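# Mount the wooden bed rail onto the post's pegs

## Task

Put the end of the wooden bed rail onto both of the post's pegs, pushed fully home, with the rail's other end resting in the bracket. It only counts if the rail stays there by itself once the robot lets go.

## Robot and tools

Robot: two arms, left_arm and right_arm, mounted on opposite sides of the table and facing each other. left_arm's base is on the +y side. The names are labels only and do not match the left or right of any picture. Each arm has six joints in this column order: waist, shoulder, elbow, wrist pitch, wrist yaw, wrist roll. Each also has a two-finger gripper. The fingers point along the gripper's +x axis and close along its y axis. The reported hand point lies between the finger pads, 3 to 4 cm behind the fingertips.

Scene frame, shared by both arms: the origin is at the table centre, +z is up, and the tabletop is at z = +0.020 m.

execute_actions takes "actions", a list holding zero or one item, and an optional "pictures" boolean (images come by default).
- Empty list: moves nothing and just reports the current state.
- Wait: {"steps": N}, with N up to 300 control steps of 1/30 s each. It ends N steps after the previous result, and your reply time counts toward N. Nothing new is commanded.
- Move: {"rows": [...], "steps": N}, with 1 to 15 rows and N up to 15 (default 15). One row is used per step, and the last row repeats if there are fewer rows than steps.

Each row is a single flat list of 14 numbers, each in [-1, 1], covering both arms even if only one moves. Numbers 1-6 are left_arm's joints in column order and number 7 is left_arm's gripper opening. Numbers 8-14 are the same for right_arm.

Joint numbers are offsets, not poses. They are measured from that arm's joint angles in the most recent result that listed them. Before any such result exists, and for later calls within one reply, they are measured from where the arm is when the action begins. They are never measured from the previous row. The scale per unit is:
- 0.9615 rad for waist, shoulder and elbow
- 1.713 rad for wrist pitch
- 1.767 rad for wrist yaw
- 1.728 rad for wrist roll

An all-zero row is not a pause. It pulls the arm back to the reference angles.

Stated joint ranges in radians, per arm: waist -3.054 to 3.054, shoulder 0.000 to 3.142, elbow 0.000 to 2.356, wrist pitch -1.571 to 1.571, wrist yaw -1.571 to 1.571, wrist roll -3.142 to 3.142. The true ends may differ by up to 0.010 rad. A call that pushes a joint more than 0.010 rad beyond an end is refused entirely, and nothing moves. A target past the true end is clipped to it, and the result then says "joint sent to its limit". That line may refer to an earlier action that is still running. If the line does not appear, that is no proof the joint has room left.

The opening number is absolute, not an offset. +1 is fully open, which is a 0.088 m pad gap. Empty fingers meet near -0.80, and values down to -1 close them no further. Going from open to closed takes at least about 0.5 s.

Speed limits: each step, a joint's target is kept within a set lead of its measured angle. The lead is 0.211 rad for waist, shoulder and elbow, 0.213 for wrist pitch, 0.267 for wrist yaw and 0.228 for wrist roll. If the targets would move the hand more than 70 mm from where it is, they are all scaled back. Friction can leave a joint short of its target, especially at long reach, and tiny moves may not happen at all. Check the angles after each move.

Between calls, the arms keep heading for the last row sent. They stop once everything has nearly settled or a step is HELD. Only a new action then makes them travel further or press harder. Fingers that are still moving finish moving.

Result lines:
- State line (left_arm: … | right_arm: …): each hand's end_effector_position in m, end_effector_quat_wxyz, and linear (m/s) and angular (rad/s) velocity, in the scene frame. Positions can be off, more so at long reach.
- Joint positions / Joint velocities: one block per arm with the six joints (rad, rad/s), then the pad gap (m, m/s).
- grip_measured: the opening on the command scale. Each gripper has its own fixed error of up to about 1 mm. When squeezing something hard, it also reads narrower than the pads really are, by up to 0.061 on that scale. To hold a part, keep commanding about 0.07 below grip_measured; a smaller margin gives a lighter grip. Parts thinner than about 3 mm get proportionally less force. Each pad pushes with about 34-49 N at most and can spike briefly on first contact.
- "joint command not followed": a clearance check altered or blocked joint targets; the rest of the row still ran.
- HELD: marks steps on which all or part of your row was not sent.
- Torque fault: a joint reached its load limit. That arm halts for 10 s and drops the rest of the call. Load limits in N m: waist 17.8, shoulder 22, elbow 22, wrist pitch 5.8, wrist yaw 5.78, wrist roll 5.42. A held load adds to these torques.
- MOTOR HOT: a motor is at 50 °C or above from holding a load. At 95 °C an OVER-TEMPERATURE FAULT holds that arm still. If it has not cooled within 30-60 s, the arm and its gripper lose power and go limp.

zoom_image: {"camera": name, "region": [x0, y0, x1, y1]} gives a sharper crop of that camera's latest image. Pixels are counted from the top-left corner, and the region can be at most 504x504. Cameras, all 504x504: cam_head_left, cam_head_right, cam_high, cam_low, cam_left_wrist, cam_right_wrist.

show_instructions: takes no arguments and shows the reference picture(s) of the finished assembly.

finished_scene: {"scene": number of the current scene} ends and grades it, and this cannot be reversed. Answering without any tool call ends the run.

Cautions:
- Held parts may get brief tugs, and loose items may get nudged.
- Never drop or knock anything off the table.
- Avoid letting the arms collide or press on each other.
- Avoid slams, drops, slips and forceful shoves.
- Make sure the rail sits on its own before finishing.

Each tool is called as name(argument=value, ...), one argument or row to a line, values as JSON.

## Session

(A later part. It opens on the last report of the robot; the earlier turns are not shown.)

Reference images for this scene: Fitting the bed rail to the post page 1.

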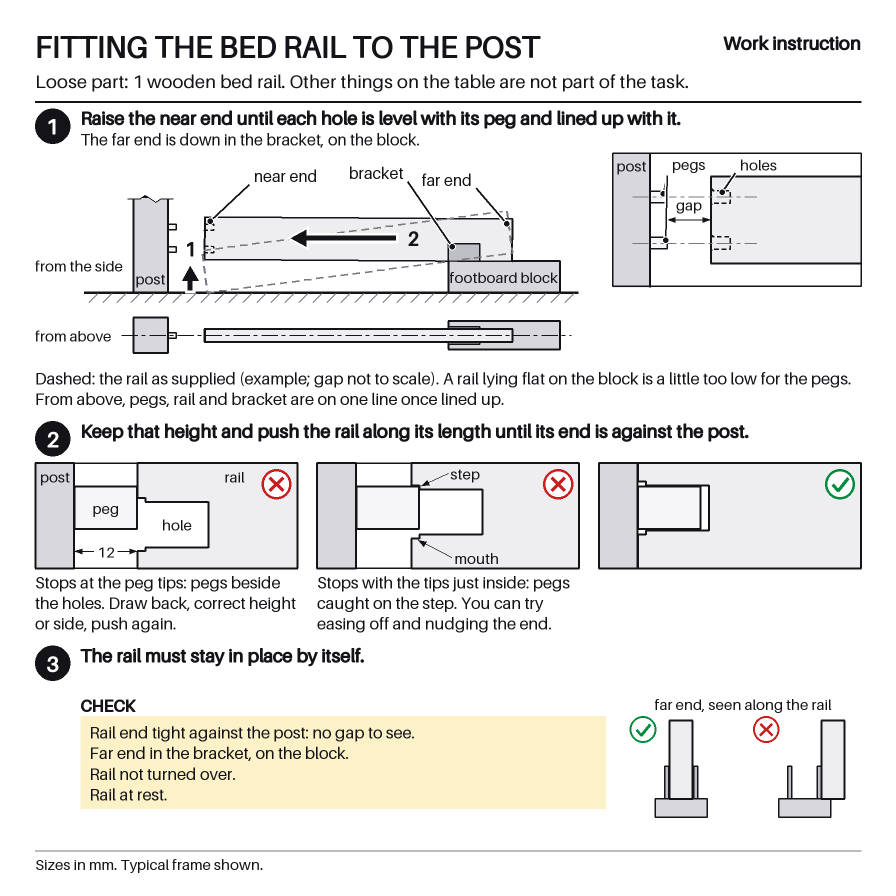

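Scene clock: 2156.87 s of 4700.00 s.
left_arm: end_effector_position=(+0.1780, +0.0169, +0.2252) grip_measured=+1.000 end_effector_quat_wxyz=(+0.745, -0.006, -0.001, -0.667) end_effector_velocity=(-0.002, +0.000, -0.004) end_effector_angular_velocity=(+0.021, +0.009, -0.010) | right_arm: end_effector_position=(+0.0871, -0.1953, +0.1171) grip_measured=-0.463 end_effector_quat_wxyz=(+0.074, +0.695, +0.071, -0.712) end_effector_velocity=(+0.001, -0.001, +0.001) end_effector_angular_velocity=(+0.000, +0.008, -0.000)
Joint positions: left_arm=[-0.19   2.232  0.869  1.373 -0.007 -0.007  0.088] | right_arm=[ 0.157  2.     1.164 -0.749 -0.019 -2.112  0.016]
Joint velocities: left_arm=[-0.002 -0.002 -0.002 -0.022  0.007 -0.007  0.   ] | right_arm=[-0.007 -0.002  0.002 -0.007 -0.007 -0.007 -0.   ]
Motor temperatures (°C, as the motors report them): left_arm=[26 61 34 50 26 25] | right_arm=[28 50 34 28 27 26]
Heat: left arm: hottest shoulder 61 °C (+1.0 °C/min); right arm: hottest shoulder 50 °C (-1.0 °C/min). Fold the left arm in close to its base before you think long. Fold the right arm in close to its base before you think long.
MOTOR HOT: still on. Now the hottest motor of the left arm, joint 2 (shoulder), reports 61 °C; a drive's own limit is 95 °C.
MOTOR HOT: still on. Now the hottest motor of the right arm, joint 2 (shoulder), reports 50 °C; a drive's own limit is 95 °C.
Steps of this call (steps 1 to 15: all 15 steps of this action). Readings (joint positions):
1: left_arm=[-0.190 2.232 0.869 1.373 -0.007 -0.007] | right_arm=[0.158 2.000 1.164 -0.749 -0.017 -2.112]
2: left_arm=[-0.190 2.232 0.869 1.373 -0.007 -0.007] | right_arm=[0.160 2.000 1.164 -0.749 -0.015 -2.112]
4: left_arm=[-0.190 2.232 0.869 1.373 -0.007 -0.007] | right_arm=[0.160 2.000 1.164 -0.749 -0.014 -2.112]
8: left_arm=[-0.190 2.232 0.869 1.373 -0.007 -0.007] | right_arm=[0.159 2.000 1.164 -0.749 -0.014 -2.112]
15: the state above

execute_actions(
  actions=[
    {"rows":[[0,0,0,0,0,0,1,0.006,0,0,0.004,0.005,0,-0.9],[0,0,0,0,0,0,1,0.006,0,0,0.004,0.005,0,-0.9],[0,0,0,0,0,0,1,0.006,0,0,0.004,0.005,0,-0.9],[0,0,0,0,0,0,1,0.006,0,0,0.004,0.005,0,-0.9],[0,0,0,0,0,0,1,0.006,0,0,0.004,0.005,0,-0.9],[0,0,0,0,0,0,1,0.006,0,0,0.004,0.005,0,-0.9],[0,0,0,0,0,0,1,0.006,0,0,0.001,0.005,0,-0.9],[0,0,0,0,0,0,1,-0.025,0.0,0.0,0.001,0.008,0,-0.9]],"steps":15},
  ],
  pictures=false,
)

execute_actions(
  actions=[
    {"rows":[[0,0,0,0,0,0,1,0.006,0,0,0.004,0.005,0,-0.9],[0,0,0,0,0,0,1,0.006,0,0,0.004,0.005,0,-0.9],[0,0,0,0,0,0,1,0.006,0,0,0.004,0.005,0,-0.9],[0,0,0,0,0,0,1,0.006,0,0,0.004,0.005,0,-0.9],[0,0,0,0,0,0,1,0.006,0,0,0.004,0.005,0,-0.9],[0,0,0,0,0,0,1,0.006,0,0,0.004,0.005,0,-0.9],[0,0,0,0,0,0,1,0.006,0,0,0.001,0.005,0,-0.9],[0,0,0,0,0,0,1,-0.025,0.0,0.0,0.001,0.008,0,-0.9]],"steps":15},
  ],
  pictures=false,
)

execute_actions(
  actions=[
    {"rows":[[0,0,0,0,0,0,1,0.006,0,0,0.004,0.005,0,-0.9],[0,0,0,0,0,0,1,0.006,0,0,0.004,0.005,0,-0.9],[0,0,0,0,0,0,1,0.006,0,0,0.004,0.005,0,-0.9],[0,0,0,0,0,0,1,0.006,0,0,0.004,0.005,0,-0.9],[0,0,0,0,0,0,1,0.006,0,0,0.004,0.005,0,-0.9],[0,0,0,0,0,0,1,0.006,0,0,0.004,0.005,0,-0.9],[0,0,0,0,0,0,1,0.006,0,0,0.001,0.005,0,-0.9],[0,0,0,0,0,0,1,-0.025,0.0,0.0,0.001,0.008,0,-0.9]],"steps":15},
  ],
  pictures=false,
)

Scene clock: 2166.20 s of 4700.00 s.
left_arm: end_effector_position=(+0.1780, +0.0169, +0.2252) grip_measured=+1.000 end_effector_quat_wxyz=(+0.745, -0.006, -0.001, -0.667) end_effector_velocity=(-0.000, -0.001, +0.000) end_effector_angular_velocity=(+0.003, -0.007, +0.005) | right_arm: end_effector_position=(+0.0871, -0.1949, +0.1171) grip_measured=-0.463 end_effector_quat_wxyz=(+0.073, +0.695, +0.071, -0.712) end_effector_velocity=(+0.000, -0.003, -0.001) end_effector_angular_velocity=(-0.009, +0.011, -0.000)
Joint positions: left_arm=[-0.19   2.232  0.869  1.373 -0.007 -0.007  0.088] | right_arm=[ 0.157  2.     1.164 -0.747 -0.02  -2.112  0.016]
Joint velocities: left_arm=[-0.002 -0.002  0.002 -0.007 -0.007  0.007  0.   ] | right_arm=[-0.007  0.002 -0.002 -0.007 -0.007 -0.007  0.   ]
Motor temperatures (°C, as the motors report them): left_arm=[26 61 34 50 26 25] | right_arm=[28 51 34 28 27 26]
Heat: left arm: hottest shoulder 61 °C (+1.0 °C/min); right arm: hottest shoulder 51 °C (+0.0 °C/min). Fold the left arm in close to its base before you think long. Fold the right arm in close to its base before you think long.
MOTOR HOT: still on. Now the hottest motor of the left arm, joint 2 (shoulder), reports 61 °C; a drive's own limit is 95 °C.
MOTOR HOT: still on. Now the hottest motor of the right arm, joint 2 (shoulder), reports 51 °C; a drive's own limit is 95 °C.
Steps of this call (steps 1 to 15: the robot went on to your last target; steps 16 to 90: nothing new was sent; then 5.83 s passed at rest; steps 91 to 105: all 15 steps of this action). Readings (joint positions):
91: left_arm=[-0.190 2.232 0.869 1.373 -0.007 -0.007] | right_arm=[0.158 2.000 1.164 -0.748 -0.018 -2.112]
92: left_arm=[-0.190 2.232 0.869 1.373 -0.007 -0.007] | right_arm=[0.159 2.000 1.164 -0.748 -0.016 -2.112]
94: left_arm=[-0.190 2.232 0.869 1.373 -0.007 -0.007] | right_arm=[0.160 2.000 1.164 -0.747 -0.014 -2.112]
98: left_arm=[-0.190 2.232 0.869 1.373 -0.007 -0.007] | right_arm=[0.159 2.000 1.164 -0.747 -0.015 -2.112]
105: the state above

Scene clock: 2166.70 s of 4700.00 s.
left_arm: end_effector_position=(+0.1780, +0.0169, +0.2252) grip_measured=+1.000 end_effector_quat_wxyz=(+0.745, -0.006, -0.001, -0.667) end_effector_velocity=(-0.000, +0.000, -0.001) end_effector_angular_velocity=(+0.008, -0.006, +0.005) | right_arm: end_effector_position=(+0.0873, -0.1948, +0.1171) grip_measured=-0.463 end_effector_quat_wxyz=(+0.073, +0.695, +0.071, -0.712) end_effector_velocity=(-0.003, -0.000, -0.002) end_effector_angular_velocity=(+0.010, +0.035, +0.014)
Joint positions: left_arm=[-0.19   2.232  0.869  1.373 -0.007 -0.007  0.088] | right_arm=[ 0.156  2.     1.164 -0.746 -0.02  -2.112  0.016]
Joint velocities: left_arm=[-0.002 -0.002 -0.002 -0.007 -0.007  0.007  0.   ] | right_arm=[-0.007  0.002 -0.007  0.007 -0.037 -0.022 -0.   ]
Motor temperatures (°C, as the motors report them): left_arm=[26 61 34 50 26 25] | right_arm=[28 51 34 28 27 26]
Heat: left arm: hottest shoulder 61 °C (+1.0 °C/min); right arm: hottest shoulder 51 °C (+0.0 °C/min). Fold the left arm in close to its base before you think long. Fold the right arm in close to its base before you think long.
MOTOR HOT: still on. Now the hottest motor of the left arm, joint 2 (shoulder), reports 61 °C; a drive's own limit is 95 °C.
MOTOR HOT: still on. Now the hottest motor of the right arm, joint 2 (shoulder), reports 51 °C; a drive's own limit is 95 °C.
Steps of this call (steps 1 to 15: all 15 steps of this action). Readings (joint positions):
1: left_arm=[-0.190 2.232 0.869 1.373 -0.007 -0.007] | right_arm=[0.158 2.000 1.164 -0.747 -0.019 -2.112]
2: left_arm=[-0.190 2.232 0.869 1.373 -0.007 -0.007] | right_arm=[0.159 2.000 1.164 -0.746 -0.016 -2.112]
4: left_arm=[-0.190 2.232 0.869 1.373 -0.007 -0.007] | right_arm=[0.160 2.000 1.164 -0.746 -0.014 -2.112]
8: left_arm=[-0.190 2.232 0.869 1.373 -0.007 -0.007] | right_arm=[0.159 2.000 1.164 -0.746 -0.016 -2.112]
15: the state above

Scene clock: 2167.20 s of 4700.00 s.
left_arm: end_effector_position=(+0.1780, +0.0169, +0.2252) grip_measured=+1.000 end_effector_quat_wxyz=(+0.745, -0.006, -0.001, -0.667) end_effector_velocity=(+0.002, -0.000, +0.000) end_effector_angular_velocity=(+0.002, +0.008, +0.019) | right_arm: end_effector_position=(+0.0873, -0.1948, +0.1171) grip_measured=-0.463 end_effector_quat_wxyz=(+0.073, +0.695, +0.071, -0.712) end_effector_velocity=(-0.004, +0.003, +0.000) end_effector_angular_velocity=(+0.019, +0.032, +0.004)
Joint positions: left_arm=[-0.19   2.232  0.869  1.373 -0.007 -0.007  0.088] | right_arm=[ 0.156  2.     1.164 -0.746 -0.02  -2.112  0.016]
Joint velocities: left_arm=[-0.002 -0.002  0.002 -0.007 -0.022 -0.007  0.   ] | right_arm=[-0.002 -0.002 -0.002  0.007 -0.037 -0.007 -0.   ]
Motor temperatures (°C, as the motors report them): left_arm=[26 61 34 50 26 25] | right_arm=[28 51 34 28 27 26]
Heat: left arm: hottest shoulder 61 °C (+1.0 °C/min); right arm: hottest shoulder 51 °C (+0.0 °C/min). Fold the left arm in close to its base before you think long. Fold the right arm in close to its base before you think long.
MOTOR HOT: still on. Now the hottest motor of the left arm, joint 2 (shoulder), reports 61 °C; a drive's own limit is 95 °C.
MOTOR HOT: still on. Now the hottest motor of the right arm, joint 2 (shoulder), reports 51 °C; a drive's own limit is 95 °C.
Steps of this call (steps 1 to 15: all 15 steps of this action). Readings (joint positions):
1: left_arm=[-0.190 2.232 0.869 1.373 -0.007 -0.007] | right_arm=[0.157 2.000 1.164 -0.746 -0.019 -2.112]
2: left_arm=[-0.190 2.232 0.869 1.373 -0.007 -0.007] | right_arm=[0.159 2.000 1.164 -0.746 -0.017 -2.112]
4: left_arm=[-0.190 2.232 0.869 1.373 -0.007 -0.007] | right_arm=[0.160 2.000 1.164 -0.746 -0.015 -2.112]
8: left_arm=[-0.190 2.232 0.869 1.373 -0.007 -0.007] | right_arm=[0.159 2.000 1.164 -0.746 -0.016 -2.112]
15: the state above

execute_actions(
  actions=[
    {"rows":[[0,0,0,0,0,0,1,0.006,-0.036,0,-0.003,0.005,0,-0.9],[0,0,0,0,0,0,1,0.006,-0.036,0,-0.003,0.005,0,-0.9],[0,0,0,0,0,0,1,0.006,-0.036,0,-0.003,0.005,0,-0.9],[0,0,0,0,0,0,1,0.006,-0.036,0,-0.002,0.005,0,-0.9],[0,0,0,0,0,0,1,0.006,-0.036,0,-0.001,0.005,0,-0.9],[0,0,0,0,0,0,1,0.006,-0.002,0,-0.001,0.005,0,-0.9],[0,0,0,0,0,0,1,0.006,-0.002,0,-0.001,0.005,0,-0.9],[0,0,0,0,0,0,1,-0.025,-0.002,0.0,-0.001,0.008,0,-0.9]],"steps":15},
  ],
  pictures=false,
)

execute_actions(
  actions=[
    {"rows":[[0,0,0,0,0,0,1,0.006,-0.036,0,0,0.005,0,-0.9],[0,0,0,0,0,0,1,0.006,-0.036,0,0,0.005,0,-0.9],[0,0,0,0,0,0,1,0.006,-0.036,0,0,0.005,0,-0.9],[0,0,0,0,0,0,1,0.006,-0.036,0,0,0.005,0,-0.9],[0,0,0,0,0,0,1,0.006,-0.036,0,0,0.005,0,-0.9],[0,0,0,0,0,0,1,0.006,-0.002,0,0,0.005,0,-0.9],[0,0,0,0,0,0,1,0.006,-0.002,0,0,0.005,0,-0.9],[0,0,0,0,0,0,1,-0.025,-0.002,0.0,0,0.008,0,-0.9]],"steps":15},
  ],
  pictures=false,
)

execute_actions(
  actions=[
    {"rows":[[0,0,0,0,0,0,1,0.006,-0.036,0,0,0.005,0,-0.9],[0,0,0,0,0,0,1,0.006,-0.036,0,0,0.005,0,-0.9],[0,0,0,0,0,0,1,0.006,-0.036,0,0,0.005,0,-0.9],[0,0,0,0,0,0,1,0.006,-0.036,0,0,0.005,0,-0.9],[0,0,0,0,0,0,1,0.006,-0.036,0,0,0.005,0,-0.9],[0,0,0,0,0,0,1,0.006,-0.002,0,0,0.005,0,-0.9],[0,0,0,0,0,0,1,0.006,-0.002,0,0,0.005,0,-0.9],[0,0,0,0,0,0,1,-0.025,-0.002,0.0,0,0.008,0,-0.9]],"steps":15},
  ],
  pictures=false,
)

Scene clock: 2176.47 s of 4700.00 s.
left_arm: end_effector_position=(+0.1780, +0.0169, +0.2252) grip_measured=+1.000 end_effector_quat_wxyz=(+0.745, -0.006, -0.001, -0.667) end_effector_velocity=(-0.003, +0.000, -0.001) end_effector_angular_velocity=(+0.006, +0.008, -0.000) | right_arm: end_effector_position=(+0.0873, -0.1944, +0.1179) grip_measured=-0.463 end_effector_quat_wxyz=(+0.072, +0.695, +0.072, -0.711) end_effector_velocity=(-0.001, -0.001, +0.002) end_effector_angular_velocity=(+0.000, +0.008, +0.005)
Joint positions: left_arm=[-0.19   2.232  0.869  1.373 -0.007 -0.007  0.088] | right_arm=[ 0.156  1.998  1.164 -0.746 -0.021 -2.112  0.016]
Joint velocities: left_arm=[-0.007 -0.002 -0.002 -0.007 -0.007 -0.007  0.   ] | right_arm=[-0.002 -0.007 -0.002 -0.007 -0.007 -0.007 -0.001]
Motor temperatures (°C, as the motors report them): left_arm=[26 61 34 50 26 25] | right_arm=[28 51 34 28 27 26]
Heat: left arm: hottest shoulder 61 °C (+1.0 °C/min); right arm: hottest shoulder 51 °C (+0.0 °C/min). Fold the left arm in close to its base before you think long. Fold the right arm in close to its base before you think long.
MOTOR HOT: still on. Now the hottest motor of the left arm, joint 2 (shoulder), reports 61 °C; a drive's own limit is 95 °C.
MOTOR HOT: still on. Now the hottest motor of the right arm, joint 2 (shoulder), reports 51 °C; a drive's own limit is 95 °C.
Steps of this call (steps 1 to 15: the robot went on to your last target; steps 16 to 90: nothing new was sent; then 5.77 s passed at rest; steps 91 to 105: all 15 steps of this action). Readings (joint positions):
91: left_arm=[-0.190 2.232 0.869 1.373 -0.007 -0.007] | right_arm=[0.157 1.999 1.164 -0.746 -0.019 -2.112]
92: left_arm=[-0.190 2.232 0.869 1.373 -0.007 -0.007] | right_arm=[0.159 1.999 1.164 -0.746 -0.017 -2.112]
94: left_arm=[-0.190 2.232 0.869 1.373 -0.007 -0.007] | right_arm=[0.160 1.998 1.164 -0.746 -0.015 -2.112]
98: left_arm=[-0.190 2.232 0.869 1.373 -0.007 -0.007] | right_arm=[0.159 1.998 1.164 -0.746 -0.016 -2.112]
105: the state above

Scene clock: 2176.97 s of 4700.00 s.
left_arm: end_effector_position=(+0.1780, +0.0169, +0.2252) grip_measured=+1.000 end_effector_quat_wxyz=(+0.745, -0.006, -0.001, -0.667) end_effector_velocity=(+0.002, +0.001, -0.001) end_effector_angular_velocity=(+0.008, -0.006, +0.020) | right_arm: end_effector_position=(+0.0873, -0.1944, +0.1183) grip_measured=-0.463 end_effector_quat_wxyz=(+0.072, +0.696, +0.073, -0.711) end_effector_velocity=(+0.001, -0.002, +0.000) end_effector_angular_velocity=(-0.004, +0.009, -0.000)
Joint positions: left_arm=[-0.19   2.232  0.869  1.373 -0.007 -0.007  0.088] | right_arm=[ 0.156  1.996  1.164 -0.746 -0.021 -2.112  0.016]
Joint velocities: left_arm=[-0.002 -0.002 -0.002 -0.007 -0.022  0.007  0.   ] | right_arm=[-0.007 -0.002 -0.002 -0.007 -0.007 -0.007  0.   ]
Motor temperatures (°C, as the motors report them): left_arm=[26 61 34 50 26 25] | right_arm=[28 51 34 28 27 26]
Heat: left arm: hottest shoulder 61 °C (+1.0 °C/min); right arm: hottest shoulder 51 °C (+0.0 °C/min). Fold the left arm in close to its base before you think long. Fold the right arm in close to its base before you think long.
MOTOR HOT: still on. Now the hottest motor of the left arm, joint 2 (shoulder), reports 61 °C; a drive's own limit is 95 °C.
MOTOR HOT: still on. Now the hottest motor of the right arm, joint 2 (shoulder), reports 51 °C; a drive's own limit is 95 °C.
Steps of this call (steps 1 to 15: all 15 steps of this action). Readings (joint positions):
1: left_arm=[-0.190 2.232 0.869 1.373 -0.007 -0.007] | right_arm=[0.157 1.998 1.164 -0.746 -0.019 -2.112]
2: left_arm=[-0.190 2.232 0.869 1.373 -0.007 -0.007] | right_arm=[0.159 1.997 1.164 -0.746 -0.017 -2.112]
4: left_arm=[-0.190 2.232 0.869 1.373 -0.007 -0.007] | right_arm=[0.160 1.997 1.164 -0.746 -0.015 -2.112]
8: left_arm=[-0.190 2.232 0.869 1.373 -0.007 -0.007] | right_arm=[0.159 1.996 1.164 -0.746 -0.016 -2.112]
15: the state above

Scene clock: 2177.47 s of 4700.00 s.
left_arm: end_effector_position=(+0.1780, +0.0169, +0.2252) grip_measured=+1.000 end_effector_quat_wxyz=(+0.745, -0.006, -0.001, -0.667) end_effector_velocity=(-0.002, +0.001, -0.003) end_effector_angular_velocity=(+0.011, +0.008, -0.010) | right_arm: end_effector_position=(+0.0873, -0.1944, +0.1186) grip_measured=-0.463 end_effector_quat_wxyz=(+0.072, +0.696, +0.073, -0.711) end_effector_velocity=(+0.001, -0.001, +0.001) end_effector_angular_velocity=(+0.000, +0.008, -0.000)
Joint positions: left_arm=[-0.19   2.232  0.869  1.373 -0.007 -0.007  0.088] | right_arm=[ 0.156  1.995  1.164 -0.747 -0.021 -2.112  0.016]
Joint velocities: left_arm=[-0.002 -0.002 -0.007 -0.007  0.007 -0.007  0.   ] | right_arm=[-0.007 -0.002  0.002 -0.007 -0.007 -0.007 -0.   ]
Motor temperatures (°C, as the motors report them): left_arm=[26 61 34 50 26 25] | right_arm=[28 51 34 28 27 26]
Heat: left arm: hottest shoulder 61 °C (+1.0 °C/min); right arm: hottest shoulder 51 °C (+0.0 °C/min). Fold the left arm in close to its base before you think long. Fold the right arm in close to its base before you think long.
MOTOR HOT: still on. Now the hottest motor of the left arm, joint 2 (shoulder), reports 61 °C; a drive's own limit is 95 °C.
MOTOR HOT: still on. Now the hottest motor of the right arm, joint 2 (shoulder), reports 51 °C; a drive's own limit is 95 °C.
Steps of this call (steps 1 to 15: all 15 steps of this action). Readings (joint positions):
1: left_arm=[-0.190 2.232 0.869 1.373 -0.007 -0.007] | right_arm=[0.157 1.996 1.164 -0.746 -0.019 -2.112]
2: left_arm=[-0.190 2.232 0.869 1.373 -0.007 -0.007] | right_arm=[0.159 1.996 1.164 -0.746 -0.017 -2.112]
4: left_arm=[-0.190 2.232 0.869 1.373 -0.007 -0.007] | right_arm=[0.160 1.996 1.164 -0.746 -0.015 -2.112]
8: left_arm=[-0.190 2.232 0.869 1.373 -0.007 -0.007] | right_arm=[0.159 1.995 1.164 -0.747 -0.016 -2.112]
15: the state above

execute_actions(
  actions=[
    {"rows":[[0,0,0,0,0,0,1,0.006,0,0,-0.005,0.005,0,-0.9],[0,0,0,0,0,0,1,0.006,0,0,-0.005,0.005,0,-0.9],[0,0,0,0,0,0,1,0.006,0,0,-0.005,0.005,0,-0.9],[0,0,0,0,0,0,1,0.006,0,0,-0.005,0.005,0,-0.9],[0,0,0,0,0,0,1,0.006,0,0,-0.005,0.005,0,-0.9],[0,0,0,0,0,0,1,0.006,0,0,-0.005,0.005,0,-0.9],[0,0,0,0,0,0,1,0.006,0,0,-0.003,0.005,0,-0.9],[0,0,0,0,0,0,1,-0.025,0.0,0.0,-0.003,0.008,0,-0.9]],"steps":15},
  ],
  pictures=false,
)

execute_actions(
  actions=[
    {"rows":[[0,0,0,0,0,0,1,0.006,0.012,0,0,0.005,0,-0.9],[0,0,0,0,0,0,1,0.006,0.012,0,0,0.005,0,-0.9],[0,0,0,0,0,0,1,0.006,0.012,0,0,0.005,0,-0.9],[0,0,0,0,0,0,1,0.006,0.012,0,0,0.005,0,-0.9],[0,0,0,0,0,0,1,0.006,0.012,0,0,0.005,0,-0.9],[0,0,0,0,0,0,1,0.006,0.002,0,0,0.005,0,-0.9],[0,0,0,0,0,0,1,0.006,0.002,0,0,0.005,0,-0.9],[0,0,0,0,0,0,1,-0.025,0.002,0.0,0,0.008,0,-0.9]],"steps":15},
  ],
  pictures=false,
)

execute_actions(
  actions=[
    {"rows":[[0,0,0,0,0,0,1,0.006,0.012,0,0,0.005,0,-0.9],[0,0,0,0,0,0,1,0.006,0.012,0,0,0.005,0,-0.9],[0,0,0,0,0,0,1,0.006,0.012,0,0,0.005,0,-0.9],[0,0,0,0,0,0,1,0.006,0.012,0,0,0.005,0,-0.9],[0,0,0,0,0,0,1,0.006,0.012,0,0,0.005,0,-0.9],[0,0,0,0,0,0,1,0.006,0.002,0,0,0.005,0,-0.9],[0,0,0,0,0,0,1,0.006,0.002,0,0,0.005,0,-0.9],[0,0,0,0,0,0,1,-0.025,0.002,0.0,0,0.008,0,-0.9]],"steps":15},
  ],
  pictures=false,
)

execute_actions(
  actions=[
    {"rows":[[0,0,0,0,0,0,1,0.006,0.012,0,0,0.005,0,-0.9],[0,0,0,0,0,0,1,0.006,0.012,0,0,0.005,0,-0.9],[0,0,0,0,0,0,1,0.006,0.012,0,0,0.005,0,-0.9],[0,0,0,0,0,0,1,0.006,0.012,0,0,0.005,0,-0.9],[0,0,0,0,0,0,1,0.006,0.012,0,0,0.005,0,-0.9],[0,0,0,0,0,0,1,0.006,0.002,0,0,0.005,0,-0.9],[0,0,0,0,0,0,1,0.006,0.002,0,0,0.005,0,-0.9],[0,0,0,0,0,0,1,-0.025,0.002,0.0,0,0.008,0,-0.9]],"steps":15},
  ],
  pictures=false,
)

Scene clock: 2188.27 s of 4700.00 s.
left_arm: end_effector_position=(+0.1780, +0.0169, +0.2252) grip_measured=+1.000 end_effector_quat_wxyz=(+0.745, -0.006, -0.001, -0.667) end_effector_velocity=(+0.002, -0.000, +0.000) end_effector_angular_velocity=(+0.002, +0.008, +0.010) | right_arm: end_effector_position=(+0.0873, -0.1949, +0.1186) grip_measured=-0.463 end_effector_quat_wxyz=(+0.072, +0.695, +0.072, -0.711) end_effector_velocity=(+0.001, -0.002, +0.002) end_effector_angular_velocity=(-0.005, -0.006, +0.005)
Joint positions: left_arm=[-0.19   2.232  0.869  1.373 -0.007 -0.007  0.088] | right_arm=[ 0.156  1.995  1.164 -0.749 -0.021 -2.112  0.016]
Joint velocities: left_arm=[ 0.002 -0.002  0.002 -0.007 -0.007 -0.007  0.   ] | right_arm=[-0.002 -0.007 -0.002 -0.007  0.007 -0.007 -0.   ]
Motor temperatures (°C, as the motors report them): left_arm=[26 61 34 50 26 25] | right_arm=[28 51 34 28 27 26]
Heat: left arm: hottest shoulder 61 °C (+0.0 °C/min); right arm: hottest shoulder 51 °C (+0.0 °C/min). Fold the left arm in close to its base before you think long. Fold the right arm in close to its base before you think long.
MOTOR HOT: still on. Now the hottest motor of the left arm, joint 2 (shoulder), reports 61 °C; a drive's own limit is 95 °C.
MOTOR HOT: still on. Now the hottest motor of the right arm, joint 2 (shoulder), reports 51 °C; a drive's own limit is 95 °C.
Steps of this call (steps 1 to 15: the robot went on to your last target; steps 16 to 90: nothing new was sent; then 7.30 s passed at rest; steps 91 to 105: all 15 steps of this action). Readings (joint positions):
91: left_arm=[-0.190 2.232 0.869 1.373 -0.007 -0.007] | right_arm=[0.157 1.995 1.164 -0.747 -0.020 -2.112]
92: left_arm=[-0.190 2.232 0.869 1.373 -0.007 -0.007] | right_arm=[0.159 1.995 1.164 -0.748 -0.017 -2.112]
94: left_arm=[-0.190 2.232 0.869 1.373 -0.007 -0.007] | right_arm=[0.160 1.995 1.164 -0.749 -0.015 -2.112]
98: left_arm=[-0.190 2.232 0.869 1.373 -0.007 -0.007] | right_arm=[0.159 1.995 1.164 -0.749 -0.016 -2.112]
105: the state above

Scene clock: 2188.77 s of 4700.00 s.
left_arm: end_effector_position=(+0.1780, +0.0169, +0.2252) grip_measured=+1.000 end_effector_quat_wxyz=(+0.745, -0.006, -0.001, -0.667) end_effector_velocity=(-0.000, +0.000, -0.004) end_effector_angular_velocity=(+0.019, +0.024, +0.005) | right_arm: end_effector_position=(+0.0873, -0.1951, +0.1180) grip_measured=-0.463 end_effector_quat_wxyz=(+0.073, +0.695, +0.071, -0.712) end_effector_velocity=(-0.000, -0.006, +0.000) end_effector_angular_velocity=(-0.018, +0.014, -0.000)
Joint positions: left_arm=[-0.19   2.232  0.869  1.373 -0.007 -0.007  0.088] | right_arm=[ 0.156  1.997  1.164 -0.749 -0.02  -2.112  0.016]
Joint velocities: left_arm=[-0.002 -0.002 -0.002 -0.022 -0.007 -0.022  0.   ] | right_arm=[-0.007 -0.002 -0.002 -0.022 -0.007 -0.007 -0.   ]
Motor temperatures (°C, as the motors report them): left_arm=[26 61 34 50 26 25] | right_arm=[28 51 34 28 27 26]
Heat: left arm: hottest shoulder 61 °C (+0.0 °C/min); right arm: hottest shoulder 51 °C (+0.0 °C/min). Fold the left arm in close to its base before you think long. Fold the right arm in close to its base before you think long.
MOTOR HOT: still on. Now the hottest motor of the left arm, joint 2 (shoulder), reports 61 °C; a drive's own limit is 95 °C.
MOTOR HOT: still on. Now the hottest motor of the right arm, joint 2 (shoulder), reports 51 °C; a drive's own limit is 95 °C.
Steps of this call (steps 1 to 15: all 15 steps of this action). Readings (joint positions):
1: left_arm=[-0.190 2.232 0.869 1.373 -0.007 -0.007] | right_arm=[0.157 1.996 1.164 -0.749 -0.019 -2.112]
2: left_arm=[-0.190 2.232 0.869 1.373 -0.007 -0.007] | right_arm=[0.159 1.996 1.164 -0.749 -0.017 -2.112]
4: left_arm=[-0.190 2.232 0.869 1.373 -0.007 -0.007] | right_arm=[0.160 1.997 1.164 -0.749 -0.014 -2.112]
8: left_arm=[-0.190 2.232 0.869 1.373 -0.007 -0.007] | right_arm=[0.159 1.997 1.164 -0.749 -0.016 -2.112]
15: the state above

Scene clock: 2189.27 s of 4700.00 s.
left_arm: end_effector_position=(+0.1780, +0.0169, +0.2252) grip_measured=+1.000 end_effector_quat_wxyz=(+0.745, -0.006, -0.001, -0.667) end_effector_velocity=(+0.002, +0.001, -0.002) end_effector_angular_velocity=(+0.016, +0.009, +0.019) | right_arm: end_effector_position=(+0.0873, -0.1951, +0.1178) grip_measured=-0.463 end_effector_quat_wxyz=(+0.073, +0.695, +0.071, -0.712) end_effector_velocity=(-0.002, -0.002, +0.000) end_effector_angular_velocity=(+0.001, +0.023, -0.000)
Joint positions: left_arm=[-0.19   2.232  0.869  1.373 -0.007 -0.007  0.088] | right_arm=[ 0.156  1.998  1.164 -0.749 -0.02  -2.112  0.016]
Joint velocities: left_arm=[-0.002 -0.007 -0.002 -0.022 -0.022 -0.007  0.   ] | right_arm=[-0.007 -0.002 -0.002 -0.007 -0.022 -0.007 -0.   ]
Motor temperatures (°C, as the motors report them): left_arm=[26 61 34 50 26 25] | right_arm=[28 51 34 28 27 26]
Heat: left arm: hottest shoulder 61 °C (+0.0 °C/min); right arm: hottest shoulder 51 °C (+0.0 °C/min). Fold the left arm in close to its base before you think long. Fold the right arm in close to its base before you think long.
MOTOR HOT: still on. Now the hottest motor of the left arm, joint 2 (shoulder), reports 61 °C; a drive's own limit is 95 °C.
MOTOR HOT: still on. Now the hottest motor of the right arm, joint 2 (shoulder), reports 51 °C; a drive's own limit is 95 °C.
Steps of this call (steps 1 to 15: all 15 steps of this action). Readings (joint positions):
1: left_arm=[-0.190 2.232 0.869 1.373 -0.007 -0.007] | right_arm=[0.157 1.997 1.164 -0.749 -0.019 -2.112]
2: left_arm=[-0.190 2.232 0.869 1.373 -0.007 -0.007] | right_arm=[0.159 1.998 1.164 -0.749 -0.017 -2.112]
4: left_arm=[-0.190 2.232 0.869 1.373 -0.007 -0.007] | right_arm=[0.160 1.998 1.164 -0.749 -0.014 -2.112]
8: left_arm=[-0.190 2.232 0.869 1.373 -0.007 -0.007] | right_arm=[0.159 1.998 1.164 -0.749 -0.016 -2.112]
15: the state above

Scene clock: 2189.77 s of 4700.00 s.
left_arm: end_effector_position=(+0.1780, +0.0169, +0.2252) grip_measured=+1.000 end_effector_quat_wxyz=(+0.745, -0.006, -0.001, -0.667) end_effector_velocity=(+0.002, +0.001, +0.004) end_effector_angular_velocity=(-0.011, -0.008, +0.010) | right_arm: end_effector_position=(+0.0872, -0.1952, +0.1176) grip_measured=-0.463 end_effector_quat_wxyz=(+0.073, +0.695, +0.071, -0.712) end_effector_velocity=(-0.003, -0.001, +0.000) end_effector_angular_velocity=(+0.001, +0.023, +0.019)
Joint positions: left_arm=[-0.19   2.232  0.869  1.373 -0.007 -0.007  0.088] | right_arm=[ 0.156  1.999  1.164 -0.749 -0.02  -2.112  0.016]
Joint velocities: left_arm=[ 0.002 -0.007 -0.002  0.007 -0.007  0.007  0.   ] | right_arm=[-0.002 -0.002 -0.002 -0.007 -0.022 -0.022 -0.   ]
Motor temperatures (°C, as the motors report them): left_arm=[26 61 34 50 26 25] | right_arm=[28 51 34 28 27 26]
Heat: left arm: hottest shoulder 61 °C (+0.0 °C/min); right arm: hottest shoulder 51 °C (+0.0 °C/min). Fold the left arm in close to its base before you think long. Fold the right arm in close to its base before you think long.
MOTOR HOT: still on. Now the hottest motor of the left arm, joint 2 (shoulder), reports 61 °C; a drive's own limit is 95 °C.
MOTOR HOT: still on. Now the hottest motor of the right arm, joint 2 (shoulder), reports 51 °C; a drive's own limit is 95 °C.
Steps of this call (steps 1 to 15: all 15 steps of this action). Readings (joint positions):
1: left_arm=[-0.190 2.232 0.869 1.373 -0.007 -0.007] | right_arm=[0.157 1.998 1.164 -0.749 -0.019 -2.112]
2: left_arm=[-0.190 2.232 0.869 1.373 -0.007 -0.007] | right_arm=[0.159 1.998 1.164 -0.749 -0.016 -2.112]
4: left_arm=[-0.190 2.232 0.869 1.373 -0.007 -0.007] | right_arm=[0.160 1.998 1.164 -0.749 -0.015 -2.112]
8: left_arm=[-0.190 2.232 0.869 1.373 -0.007 -0.007] | right_arm=[0.159 1.999 1.164 -0.749 -0.016 -2.112]
15: the state above

execute_actions(
  actions=[],
)

zoom_image(
  camera="cam_left_wrist",
  region=[190, 290, 290, 390],
)

zoom_image(
  camera="cam_high",
  region=[130, 280, 190, 340],
)

Scene clock: 2192.97 s of 4700.00 s.
left_arm: end_effector_position=(+0.1780, +0.0169, +0.2252) grip_measured=+1.000 end_effector_quat_wxyz=(+0.745, -0.006, -0.001, -0.667) end_effector_velocity=(+0.004, +0.001, +0.001) end_effector_angular_velocity=(+0.002, +0.008, +0.024) | right_arm: end_effector_position=(+0.0872, -0.1952, +0.1176) grip_measured=-0.463 end_effector_quat_wxyz=(+0.073, +0.695, +0.071, -0.712) end_effector_velocity=(-0.003, -0.003, +0.001) end_effector_angular_velocity=(-0.004, +0.009, +0.010)
Joint positions: left_arm=[-0.19   2.232  0.869  1.373 -0.007 -0.007  0.088] | right_arm=[ 0.156  1.999  1.164 -0.749 -0.021 -2.112  0.016]
Joint velocities: left_arm=[ 0.002 -0.007 -0.002 -0.007 -0.022 -0.007  0.   ] | right_arm=[ 0.002 -0.007 -0.007 -0.007 -0.007 -0.007  0.   ]
Motor temperatures (°C, as the motors report them): left_arm=[26 61 34 50 26 25] | right_arm=[28 51 34 28 27 26]
Heat: left arm: hottest shoulder 61 °C (+0.0 °C/min); right arm: hottest shoulder 51 °C (+0.0 °C/min). Fold the left arm in close to its base before you think long. Fold the right arm in close to its base before you think long.
MOTOR HOT: still on. Now the hottest motor of the left arm, joint 2 (shoulder), reports 61 °C; a drive's own limit is 95 °C.
MOTOR HOT: still on. Now the hottest motor of the right arm, joint 2 (shoulder), reports 51 °C; a drive's own limit is 95 °C.
Steps of this call (steps 1 to 15: the robot went on to your last target; steps 16 to 90: nothing new was sent; then 0.20 s passed at rest). Readings (joint positions):
1: left_arm=[-0.190 2.232 0.869 1.373 -0.007 -0.007] | right_arm=[0.156 1.999 1.164 -0.749 -0.021 -2.112]
2: left_arm=[-0.190 2.232 0.869 1.373 -0.007 -0.007] | right_arm=[0.156 1.999 1.164 -0.749 -0.021 -2.112]
4: left_arm=[-0.190 2.232 0.869 1.373 -0.007 -0.007] | right_arm=[0.156 1.999 1.164 -0.749 -0.021 -2.112]
8: left_arm=[-0.190 2.232 0.869 1.373 -0.007 -0.007] | right_arm=[0.156 1.999 1.164 -0.749 -0.021 -2.112]
90: the state above
All arms were judged still, so your last target was given up. Only a new action makes them travel on or press farther. Fingers that are still opening or closing keep moving.

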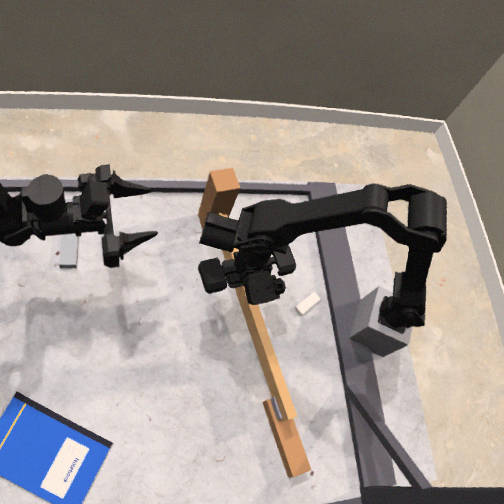

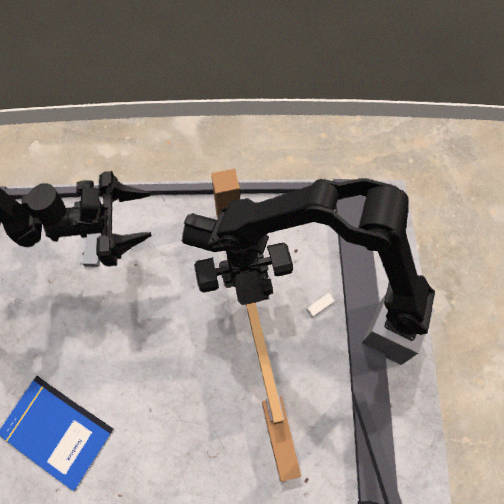

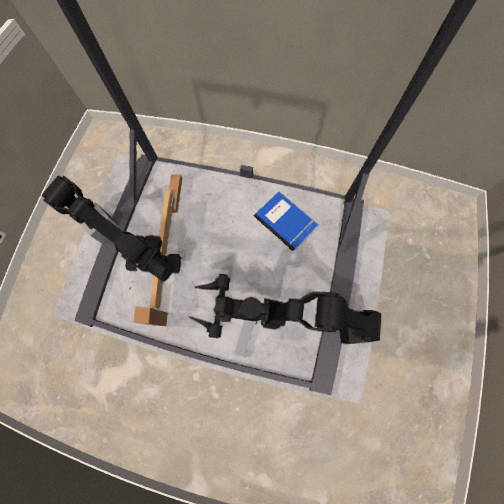

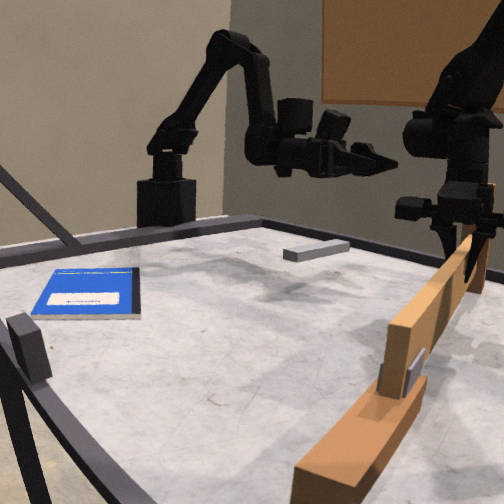

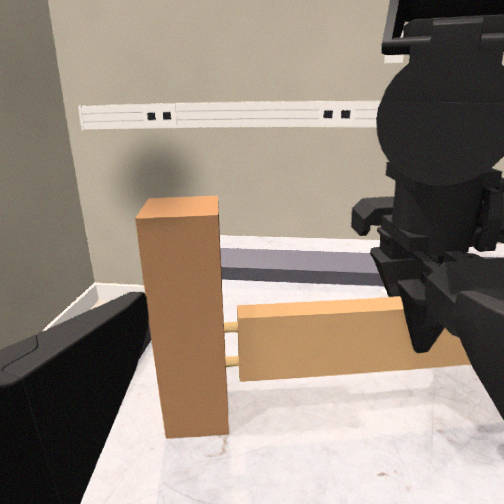

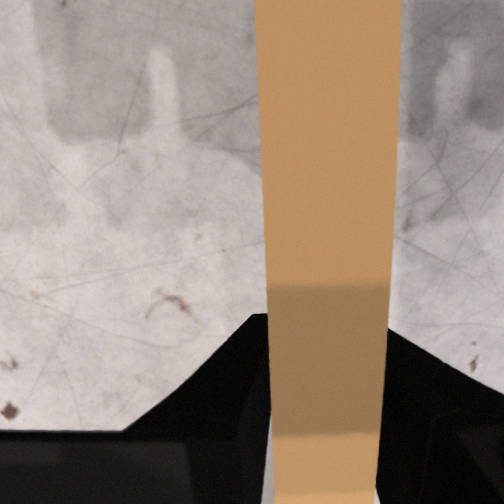

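Region (190, 290, 290, 390) of cam_left_wrist's 504x504 image, scaled by 5.040, with more detail than that image has.

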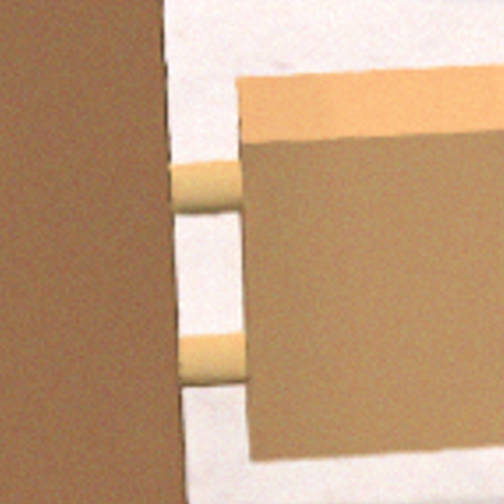

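Region (130, 280, 190, 340) of cam_high's 504x504 image, scaled by 8.400, with more detail than that image has.

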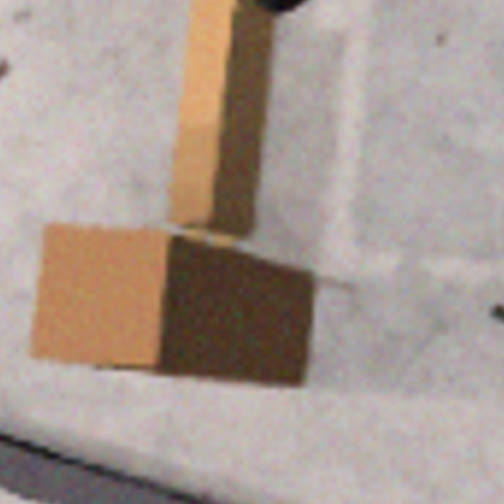

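execute_actions(
  actions=[
    {"rows":[[0,0,0,0,0,0,1,0.006,-0.036,0,-0.003,0.005,0,-0.9],[0,0,0,0,0,0,1,0.006,-0.036,0,-0.003,0.005,0,-0.9],[0,0,0,0,0,0,1,0.006,-0.036,0,-0.003,0.005,0,-0.9],[0,0,0,0,0,0,1,0.006,-0.036,0,-0.002,0.005,0,-0.9],[0,0,0,0,0,0,1,0.006,-0.036,0,-0.001,0.005,0,-0.9],[0,0,0,0,0,0,1,0.006,-0.002,0,-0.001,0.005,0,-0.9],[0,0,0,0,0,0,1,0.006,-0.002,0,-0.001,0.005,0,-0.9],[0,0,0,0,0,0,1,-0.025,-0.002,0.0,-0.001,0.008,0,-0.9]],"steps":15},
  ],
  pictures=false,
)

execute_actions(
  actions=[
    {"rows":[[0,0,0,0,0,0,1,0.006,-0.036,0,-0.003,0.005,0,-0.9],[0,0,0,0,0,0,1,0.006,-0.036,0,-0.003,0.005,0,-0.9],[0,0,0,0,0,0,1,0.006,-0.036,0,-0.003,0.005,0,-0.9],[0,0,0,0,0,0,1,0.006,-0.036,0,-0.002,0.005,0,-0.9],[0,0,0,0,0,0,1,0.006,-0.036,0,-0.001,0.005,0,-0.9],[0,0,0,0,0,0,1,0.006,-0.002,0,-0.001,0.005,0,-0.9],[0,0,0,0,0,0,1,0.006,-0.002,0,-0.001,0.005,0,-0.9],[0,0,0,0,0,0,1,-0.025,-0.002,0.0,-0.001,0.008,0,-0.9]],"steps":15},
  ],
  pictures=false,
)

execute_actions(
  actions=[
    {"rows":[[0,0,0,0,0,0,1,0.006,-0.036,0,-0.003,0.005,0,-0.9],[0,0,0,0,0,0,1,0.006,-0.036,0,-0.003,0.005,0,-0.9],[0,0,0,0,0,0,1,0.006,-0.036,0,-0.003,0.005,0,-0.9],[0,0,0,0,0,0,1,0.006,-0.036,0,-0.002,0.005,0,-0.9],[0,0,0,0,0,0,1,0.006,-0.036,0,-0.001,0.005,0,-0.9],[0,0,0,0,0,0,1,0.006,-0.002,0,-0.001,0.005,0,-0.9],[0,0,0,0,0,0,1,0.006,-0.002,0,-0.001,0.005,0,-0.9],[0,0,0,0,0,0,1,-0.025,-0.002,0.0,-0.001,0.008,0,-0.9]],"steps":15},
  ],
  pictures=false,
)

execute_actions(
  actions=[
    {"rows":[[0,0,0,0,0,0,1,0.006,-0.036,0,-0.003,0.005,0,-0.9],[0,0,0,0,0,0,1,0.006,-0.036,0,-0.003,0.005,0,-0.9],[0,0,0,0,0,0,1,0.006,-0.036,0,-0.003,0.005,0,-0.9],[0,0,0,0,0,0,1,0.006,-0.036,0,-0.002,0.005,0,-0.9],[0,0,0,0,0,0,1,0.006,-0.036,0,-0.001,0.005,0,-0.9],[0,0,0,0,0,0,1,0.006,-0.002,0,-0.001,0.005,0,-0.9],[0,0,0,0,0,0,1,0.006,-0.002,0,-0.001,0.005,0,-0.9],[0,0,0,0,0,0,1,-0.025,-0.002,0.0,-0.001,0.008,0,-0.9]],"steps":15},
  ],
  pictures=false,
)

execute_actions(
  actions=[
    {"rows":[[0,0,0,0,0,0,1,0.006,-0.036,0,-0.003,0.005,0,-0.9],[0,0,0,0,0,0,1,0.006,-0.036,0,-0.003,0.005,0,-0.9],[0,0,0,0,0,0,1,0.006,-0.036,0,-0.003,0.005,0,-0.9],[0,0,0,0,0,0,1,0.006,-0.036,0,-0.002,0.005,0,-0.9],[0,0,0,0,0,0,1,0.006,-0.036,0,-0.001,0.005,0,-0.9],[0,0,0,0,0,0,1,0.006,-0.002,0,-0.001,0.005,0,-0.9],[0,0,0,0,0,0,1,0.006,-0.002,0,-0.001,0.005,0,-0.9],[0,0,0,0,0,0,1,-0.025,-0.002,0.0,-0.001,0.008,0,-0.9]],"steps":15},
  ],
  pictures=false,
)

Scene clock: 2215.60 s of 4700.00 s.
left_arm: end_effector_position=(+0.1780, +0.0169, +0.2252) grip_measured=+1.000 end_effector_quat_wxyz=(+0.745, -0.006, -0.001, -0.667) end_effector_velocity=(-0.002, +0.000, -0.000) end_effector_angular_velocity=(-0.005, +0.022, -0.010) | right_arm: end_effector_position=(+0.0873, -0.1949, +0.1184) grip_measured=-0.463 end_effector_quat_wxyz=(+0.072, +0.695, +0.072, -0.711) end_effector_velocity=(-0.002, -0.002, +0.000) end_effector_angular_velocity=(+0.001, +0.023, -0.000)
Joint positions: left_arm=[-0.19   2.232  0.869  1.373 -0.007 -0.007  0.088] | right_arm=[ 0.156  1.996  1.164 -0.749 -0.021 -2.112  0.016]
Joint velocities: left_arm=[-0.002  0.002 -0.002  0.007  0.007 -0.022  0.   ] | right_arm=[-0.007 -0.002 -0.002 -0.007 -0.022 -0.007 -0.   ]
Motor temperatures (°C, as the motors report them): left_arm=[26 61 34 50 26 25] | right_arm=[29 51 33 28 26 26]
Heat: left arm: hottest shoulder 61 °C (+0.0 °C/min); right arm: hottest shoulder 51 °C (+1.0 °C/min). Fold the left arm in close to its base before you think long. Fold the right arm in close to its base before you think long.
MOTOR HOT: still on. Now the hottest motor of the left arm, joint 2 (shoulder), reports 61 °C; a drive's own limit is 95 °C.
MOTOR HOT: still on. Now the hottest motor of the right arm, joint 2 (shoulder), reports 51 °C; a drive's own limit is 95 °C.
Steps of this call (steps 1 to 90: nothing new was sent; then 19.13 s passed at rest; steps 91 to 105: all 15 steps of this action). Readings (joint positions):
91: left_arm=[-0.190 2.232 0.869 1.373 -0.007 -0.007] | right_arm=[0.157 1.998 1.164 -0.749 -0.019 -2.112]
92: left_arm=[-0.190 2.232 0.869 1.373 -0.007 -0.007] | right_arm=[0.159 1.998 1.164 -0.749 -0.017 -2.112]
94: left_arm=[-0.190 2.232 0.869 1.373 -0.007 -0.007] | right_arm=[0.160 1.997 1.164 -0.749 -0.015 -2.112]
98: left_arm=[-0.190 2.232 0.869 1.373 -0.007 -0.007] | right_arm=[0.159 1.996 1.164 -0.749 -0.016 -2.112]
105: the state above

Scene clock: 2216.10 s of 4700.00 s.
left_arm: end_effector_position=(+0.1780, +0.0169, +0.2252) grip_measured=+1.000 end_effector_quat_wxyz=(+0.745, -0.006, -0.001, -0.667) end_effector_velocity=(-0.000, -0.001, +0.000) end_effector_angular_velocity=(+0.002, +0.008, +0.005) | right_arm: end_effector_position=(+0.0874, -0.1948, +0.1189) grip_measured=-0.463 end_effector_quat_wxyz=(+0.072, +0.695, +0.072, -0.711) end_effector_velocity=(+0.001, -0.002, +0.000) end_effector_angular_velocity=(-0.004, +0.009, -0.000)
Joint positions: left_arm=[-0.19   2.232  0.869  1.373 -0.007 -0.007  0.088] | right_arm=[ 0.156  1.995  1.164 -0.749 -0.021 -2.112  0.016]
Joint velocities: left_arm=[-0.002 -0.002  0.002 -0.007 -0.007 -0.007  0.   ] | right_arm=[-0.007 -0.002 -0.002 -0.007 -0.007 -0.007 -0.   ]
Motor temperatures (°C, as the motors report them): left_arm=[26 61 34 50 26 25] | right_arm=[29 51 33 28 26 26]
Heat: left arm: hottest shoulder 61 °C (+0.0 °C/min); right arm: hottest shoulder 51 °C (+1.0 °C/min). Fold the left arm in close to its base before you think long. Fold the right arm in close to its base before you think long.
MOTOR HOT: still on. Now the hottest motor of the left arm, joint 2 (shoulder), reports 61 °C; a drive's own limit is 95 °C.
MOTOR HOT: still on. Now the hottest motor of the right arm, joint 2 (shoulder), reports 51 °C; a drive's own limit is 95 °C.
Steps of this call (steps 1 to 15: all 15 steps of this action). Readings (joint positions):
1: left_arm=[-0.190 2.232 0.869 1.373 -0.007 -0.007] | right_arm=[0.157 1.996 1.164 -0.749 -0.019 -2.112]
2: left_arm=[-0.190 2.232 0.869 1.373 -0.007 -0.007] | right_arm=[0.159 1.996 1.164 -0.749 -0.017 -2.112]
4: left_arm=[-0.190 2.232 0.869 1.373 -0.007 -0.007] | right_arm=[0.160 1.995 1.164 -0.749 -0.015 -2.112]
8: left_arm=[-0.190 2.232 0.869 1.373 -0.007 -0.007] | right_arm=[0.159 1.995 1.164 -0.749 -0.016 -2.112]
15: the state above

Scene clock: 2216.60 s of 4700.00 s.
left_arm: end_effector_position=(+0.1780, +0.0169, +0.2252) grip_measured=+1.000 end_effector_quat_wxyz=(+0.745, -0.006, -0.001, -0.667) end_effector_velocity=(+0.002, +0.001, -0.004) end_effector_angular_velocity=(+0.013, -0.006, +0.020) | right_arm: end_effector_position=(+0.0875, -0.1948, +0.1191) grip_measured=-0.463 end_effector_quat_wxyz=(+0.071, +0.695, +0.072, -0.712) end_effector_velocity=(-0.001, -0.007, -0.001) end_effector_angular_velocity=(-0.023, +0.016, -0.000)
Joint positions: left_arm=[-0.19   2.232  0.869  1.373 -0.007 -0.007  0.088] | right_arm=[ 0.155  1.994  1.164 -0.749 -0.021 -2.112  0.016]
Joint velocities: left_arm=[-0.002  0.002 -0.002 -0.007 -0.022  0.007  0.   ] | right_arm=[-0.007 -0.002 -0.007 -0.022 -0.007 -0.007 -0.   ]
Motor temperatures (°C, as the motors report them): left_arm=[26 61 34 50 26 25] | right_arm=[29 51 33 28 26 26]
Heat: left arm: hottest shoulder 61 °C (+0.0 °C/min); right arm: hottest shoulder 51 °C (+1.0 °C/min). Fold the left arm in close to its base before you think long. Fold the right arm in close to its base before you think long.
MOTOR HOT: still on. Now the hottest motor of the left arm, joint 2 (shoulder), reports 61 °C; a drive's own limit is 95 °C.
MOTOR HOT: still on. Now the hottest motor of the right arm, joint 2 (shoulder), reports 51 °C; a drive's own limit is 95 °C.
Steps of this call (steps 1 to 15: all 15 steps of this action). Readings (joint positions):
1: left_arm=[-0.190 2.232 0.869 1.373 -0.007 -0.007] | right_arm=[0.157 1.995 1.164 -0.749 -0.020 -2.112]
2: left_arm=[-0.190 2.232 0.869 1.373 -0.007 -0.007] | right_arm=[0.158 1.995 1.164 -0.749 -0.017 -2.112]
4: left_arm=[-0.190 2.232 0.869 1.373 -0.007 -0.007] | right_arm=[0.159 1.994 1.164 -0.749 -0.016 -2.112]
8: left_arm=[-0.190 2.232 0.869 1.373 -0.007 -0.007] | right_arm=[0.158 1.994 1.164 -0.749 -0.017 -2.112]
15: the state above

Scene clock: 2217.10 s of 4700.00 s.
left_arm: end_effector_position=(+0.1780, +0.0169, +0.2252) grip_measured=+1.000 end_effector_quat_wxyz=(+0.745, -0.006, -0.001, -0.667) end_effector_velocity=(-0.002, +0.000, -0.004) end_effector_angular_velocity=(+0.023, -0.005, -0.010) | right_arm: end_effector_position=(+0.0875, -0.1947, +0.1194) grip_measured=-0.463 end_effector_quat_wxyz=(+0.071, +0.695, +0.072, -0.712) end_effector_velocity=(-0.003, -0.005, +0.000) end_effector_angular_velocity=(-0.013, +0.028, +0.014)
Joint positions: left_arm=[-0.19   2.232  0.869  1.373 -0.007 -0.007  0.088] | right_arm=[ 0.155  1.993  1.164 -0.749 -0.022 -2.112  0.016]
Joint velocities: left_arm=[-0.002 -0.002 -0.002 -0.022  0.007  0.007  0.   ] | right_arm=[-0.007 -0.002 -0.002 -0.022 -0.022 -0.022 -0.   ]
Motor temperatures (°C, as the motors report them): left_arm=[26 61 34 50 26 25] | right_arm=[29 51 33 28 26 26]
Heat: left arm: hottest shoulder 61 °C (+0.0 °C/min); right arm: hottest shoulder 51 °C (+1.0 °C/min). Fold the left arm in close to its base before you think long. Fold the right arm in close to its base before you think long.
MOTOR HOT: still on. Now the hottest motor of the left arm, joint 2 (shoulder), reports 61 °C; a drive's own limit is 95 °C.
MOTOR HOT: still on. Now the hottest motor of the right arm, joint 2 (shoulder), reports 51 °C; a drive's own limit is 95 °C.
Steps of this call (steps 1 to 15: all 15 steps of this action). Readings (joint positions):
1: left_arm=[-0.190 2.232 0.869 1.373 -0.007 -0.007] | right_arm=[0.156 1.994 1.164 -0.749 -0.020 -2.112]
2: left_arm=[-0.190 2.232 0.869 1.373 -0.007 -0.007] | right_arm=[0.158 1.993 1.164 -0.749 -0.018 -2.112]
4: left_arm=[-0.190 2.232 0.869 1.373 -0.007 -0.007] | right_arm=[0.159 1.993 1.164 -0.749 -0.016 -2.112]
8: left_arm=[-0.190 2.232 0.869 1.373 -0.007 -0.007] | right_arm=[0.158 1.993 1.164 -0.749 -0.017 -2.112]
15: the state above

Scene clock: 2217.60 s of 4700.00 s.
left_arm: end_effector_position=(+0.1780, +0.0169, +0.2252) grip_measured=+1.000 end_effector_quat_wxyz=(+0.745, -0.006, -0.001, -0.667) end_effector_velocity=(-0.000, +0.000, -0.001) end_effector_angular_velocity=(+0.006, +0.008, +0.005) | right_arm: end_effector_position=(+0.0876, -0.1948, +0.1195) grip_measured=-0.463 end_effector_quat_wxyz=(+0.071, +0.695, +0.072, -0.712) end_effector_velocity=(+0.000, +0.002, -0.000) end_effector_angular_velocity=(+0.010, +0.004, +0.005)
Joint positions: left_arm=[-0.19   2.232  0.869  1.373 -0.007 -0.007  0.088] | right_arm=[ 0.154  1.993  1.164 -0.75  -0.022 -2.112  0.016]
Joint velocities: left_arm=[-0.002 -0.002 -0.002 -0.007 -0.007 -0.007  0.   ] | right_arm=[-0.002  0.002  0.002  0.007 -0.007 -0.007 -0.   ]
Motor temperatures (°C, as the motors report them): left_arm=[26 61 34 50 26 25] | right_arm=[28 51 33 28 26 26]
Heat: left arm: hottest shoulder 61 °C (+0.0 °C/min); right arm: hottest shoulder 51 °C (+1.0 °C/min). Fold the left arm in close to its base before you think long. Fold the right arm in close to its base before you think long.
MOTOR HOT: still on. Now the hottest motor of the left arm, joint 2 (shoulder), reports 61 °C; a drive's own limit is 95 °C.
MOTOR HOT: still on. Now the hottest motor of the right arm, joint 2 (shoulder), reports 51 °C; a drive's own limit is 95 °C.
Steps of this call (steps 1 to 15: all 15 steps of this action). Readings (joint positions):
1: left_arm=[-0.190 2.232 0.869 1.373 -0.007 -0.007] | right_arm=[0.156 1.993 1.164 -0.750 -0.021 -2.112]
2: left_arm=[-0.190 2.232 0.869 1.373 -0.007 -0.007] | right_arm=[0.157 1.993 1.164 -0.750 -0.019 -2.112]
4: left_arm=[-0.190 2.232 0.869 1.373 -0.007 -0.007] | right_arm=[0.158 1.993 1.164 -0.750 -0.017 -2.112]
8: left_arm=[-0.190 2.232 0.869 1.373 -0.007 -0.007] | right_arm=[0.157 1.993 1.164 -0.750 -0.018 -2.112]
15: the state above


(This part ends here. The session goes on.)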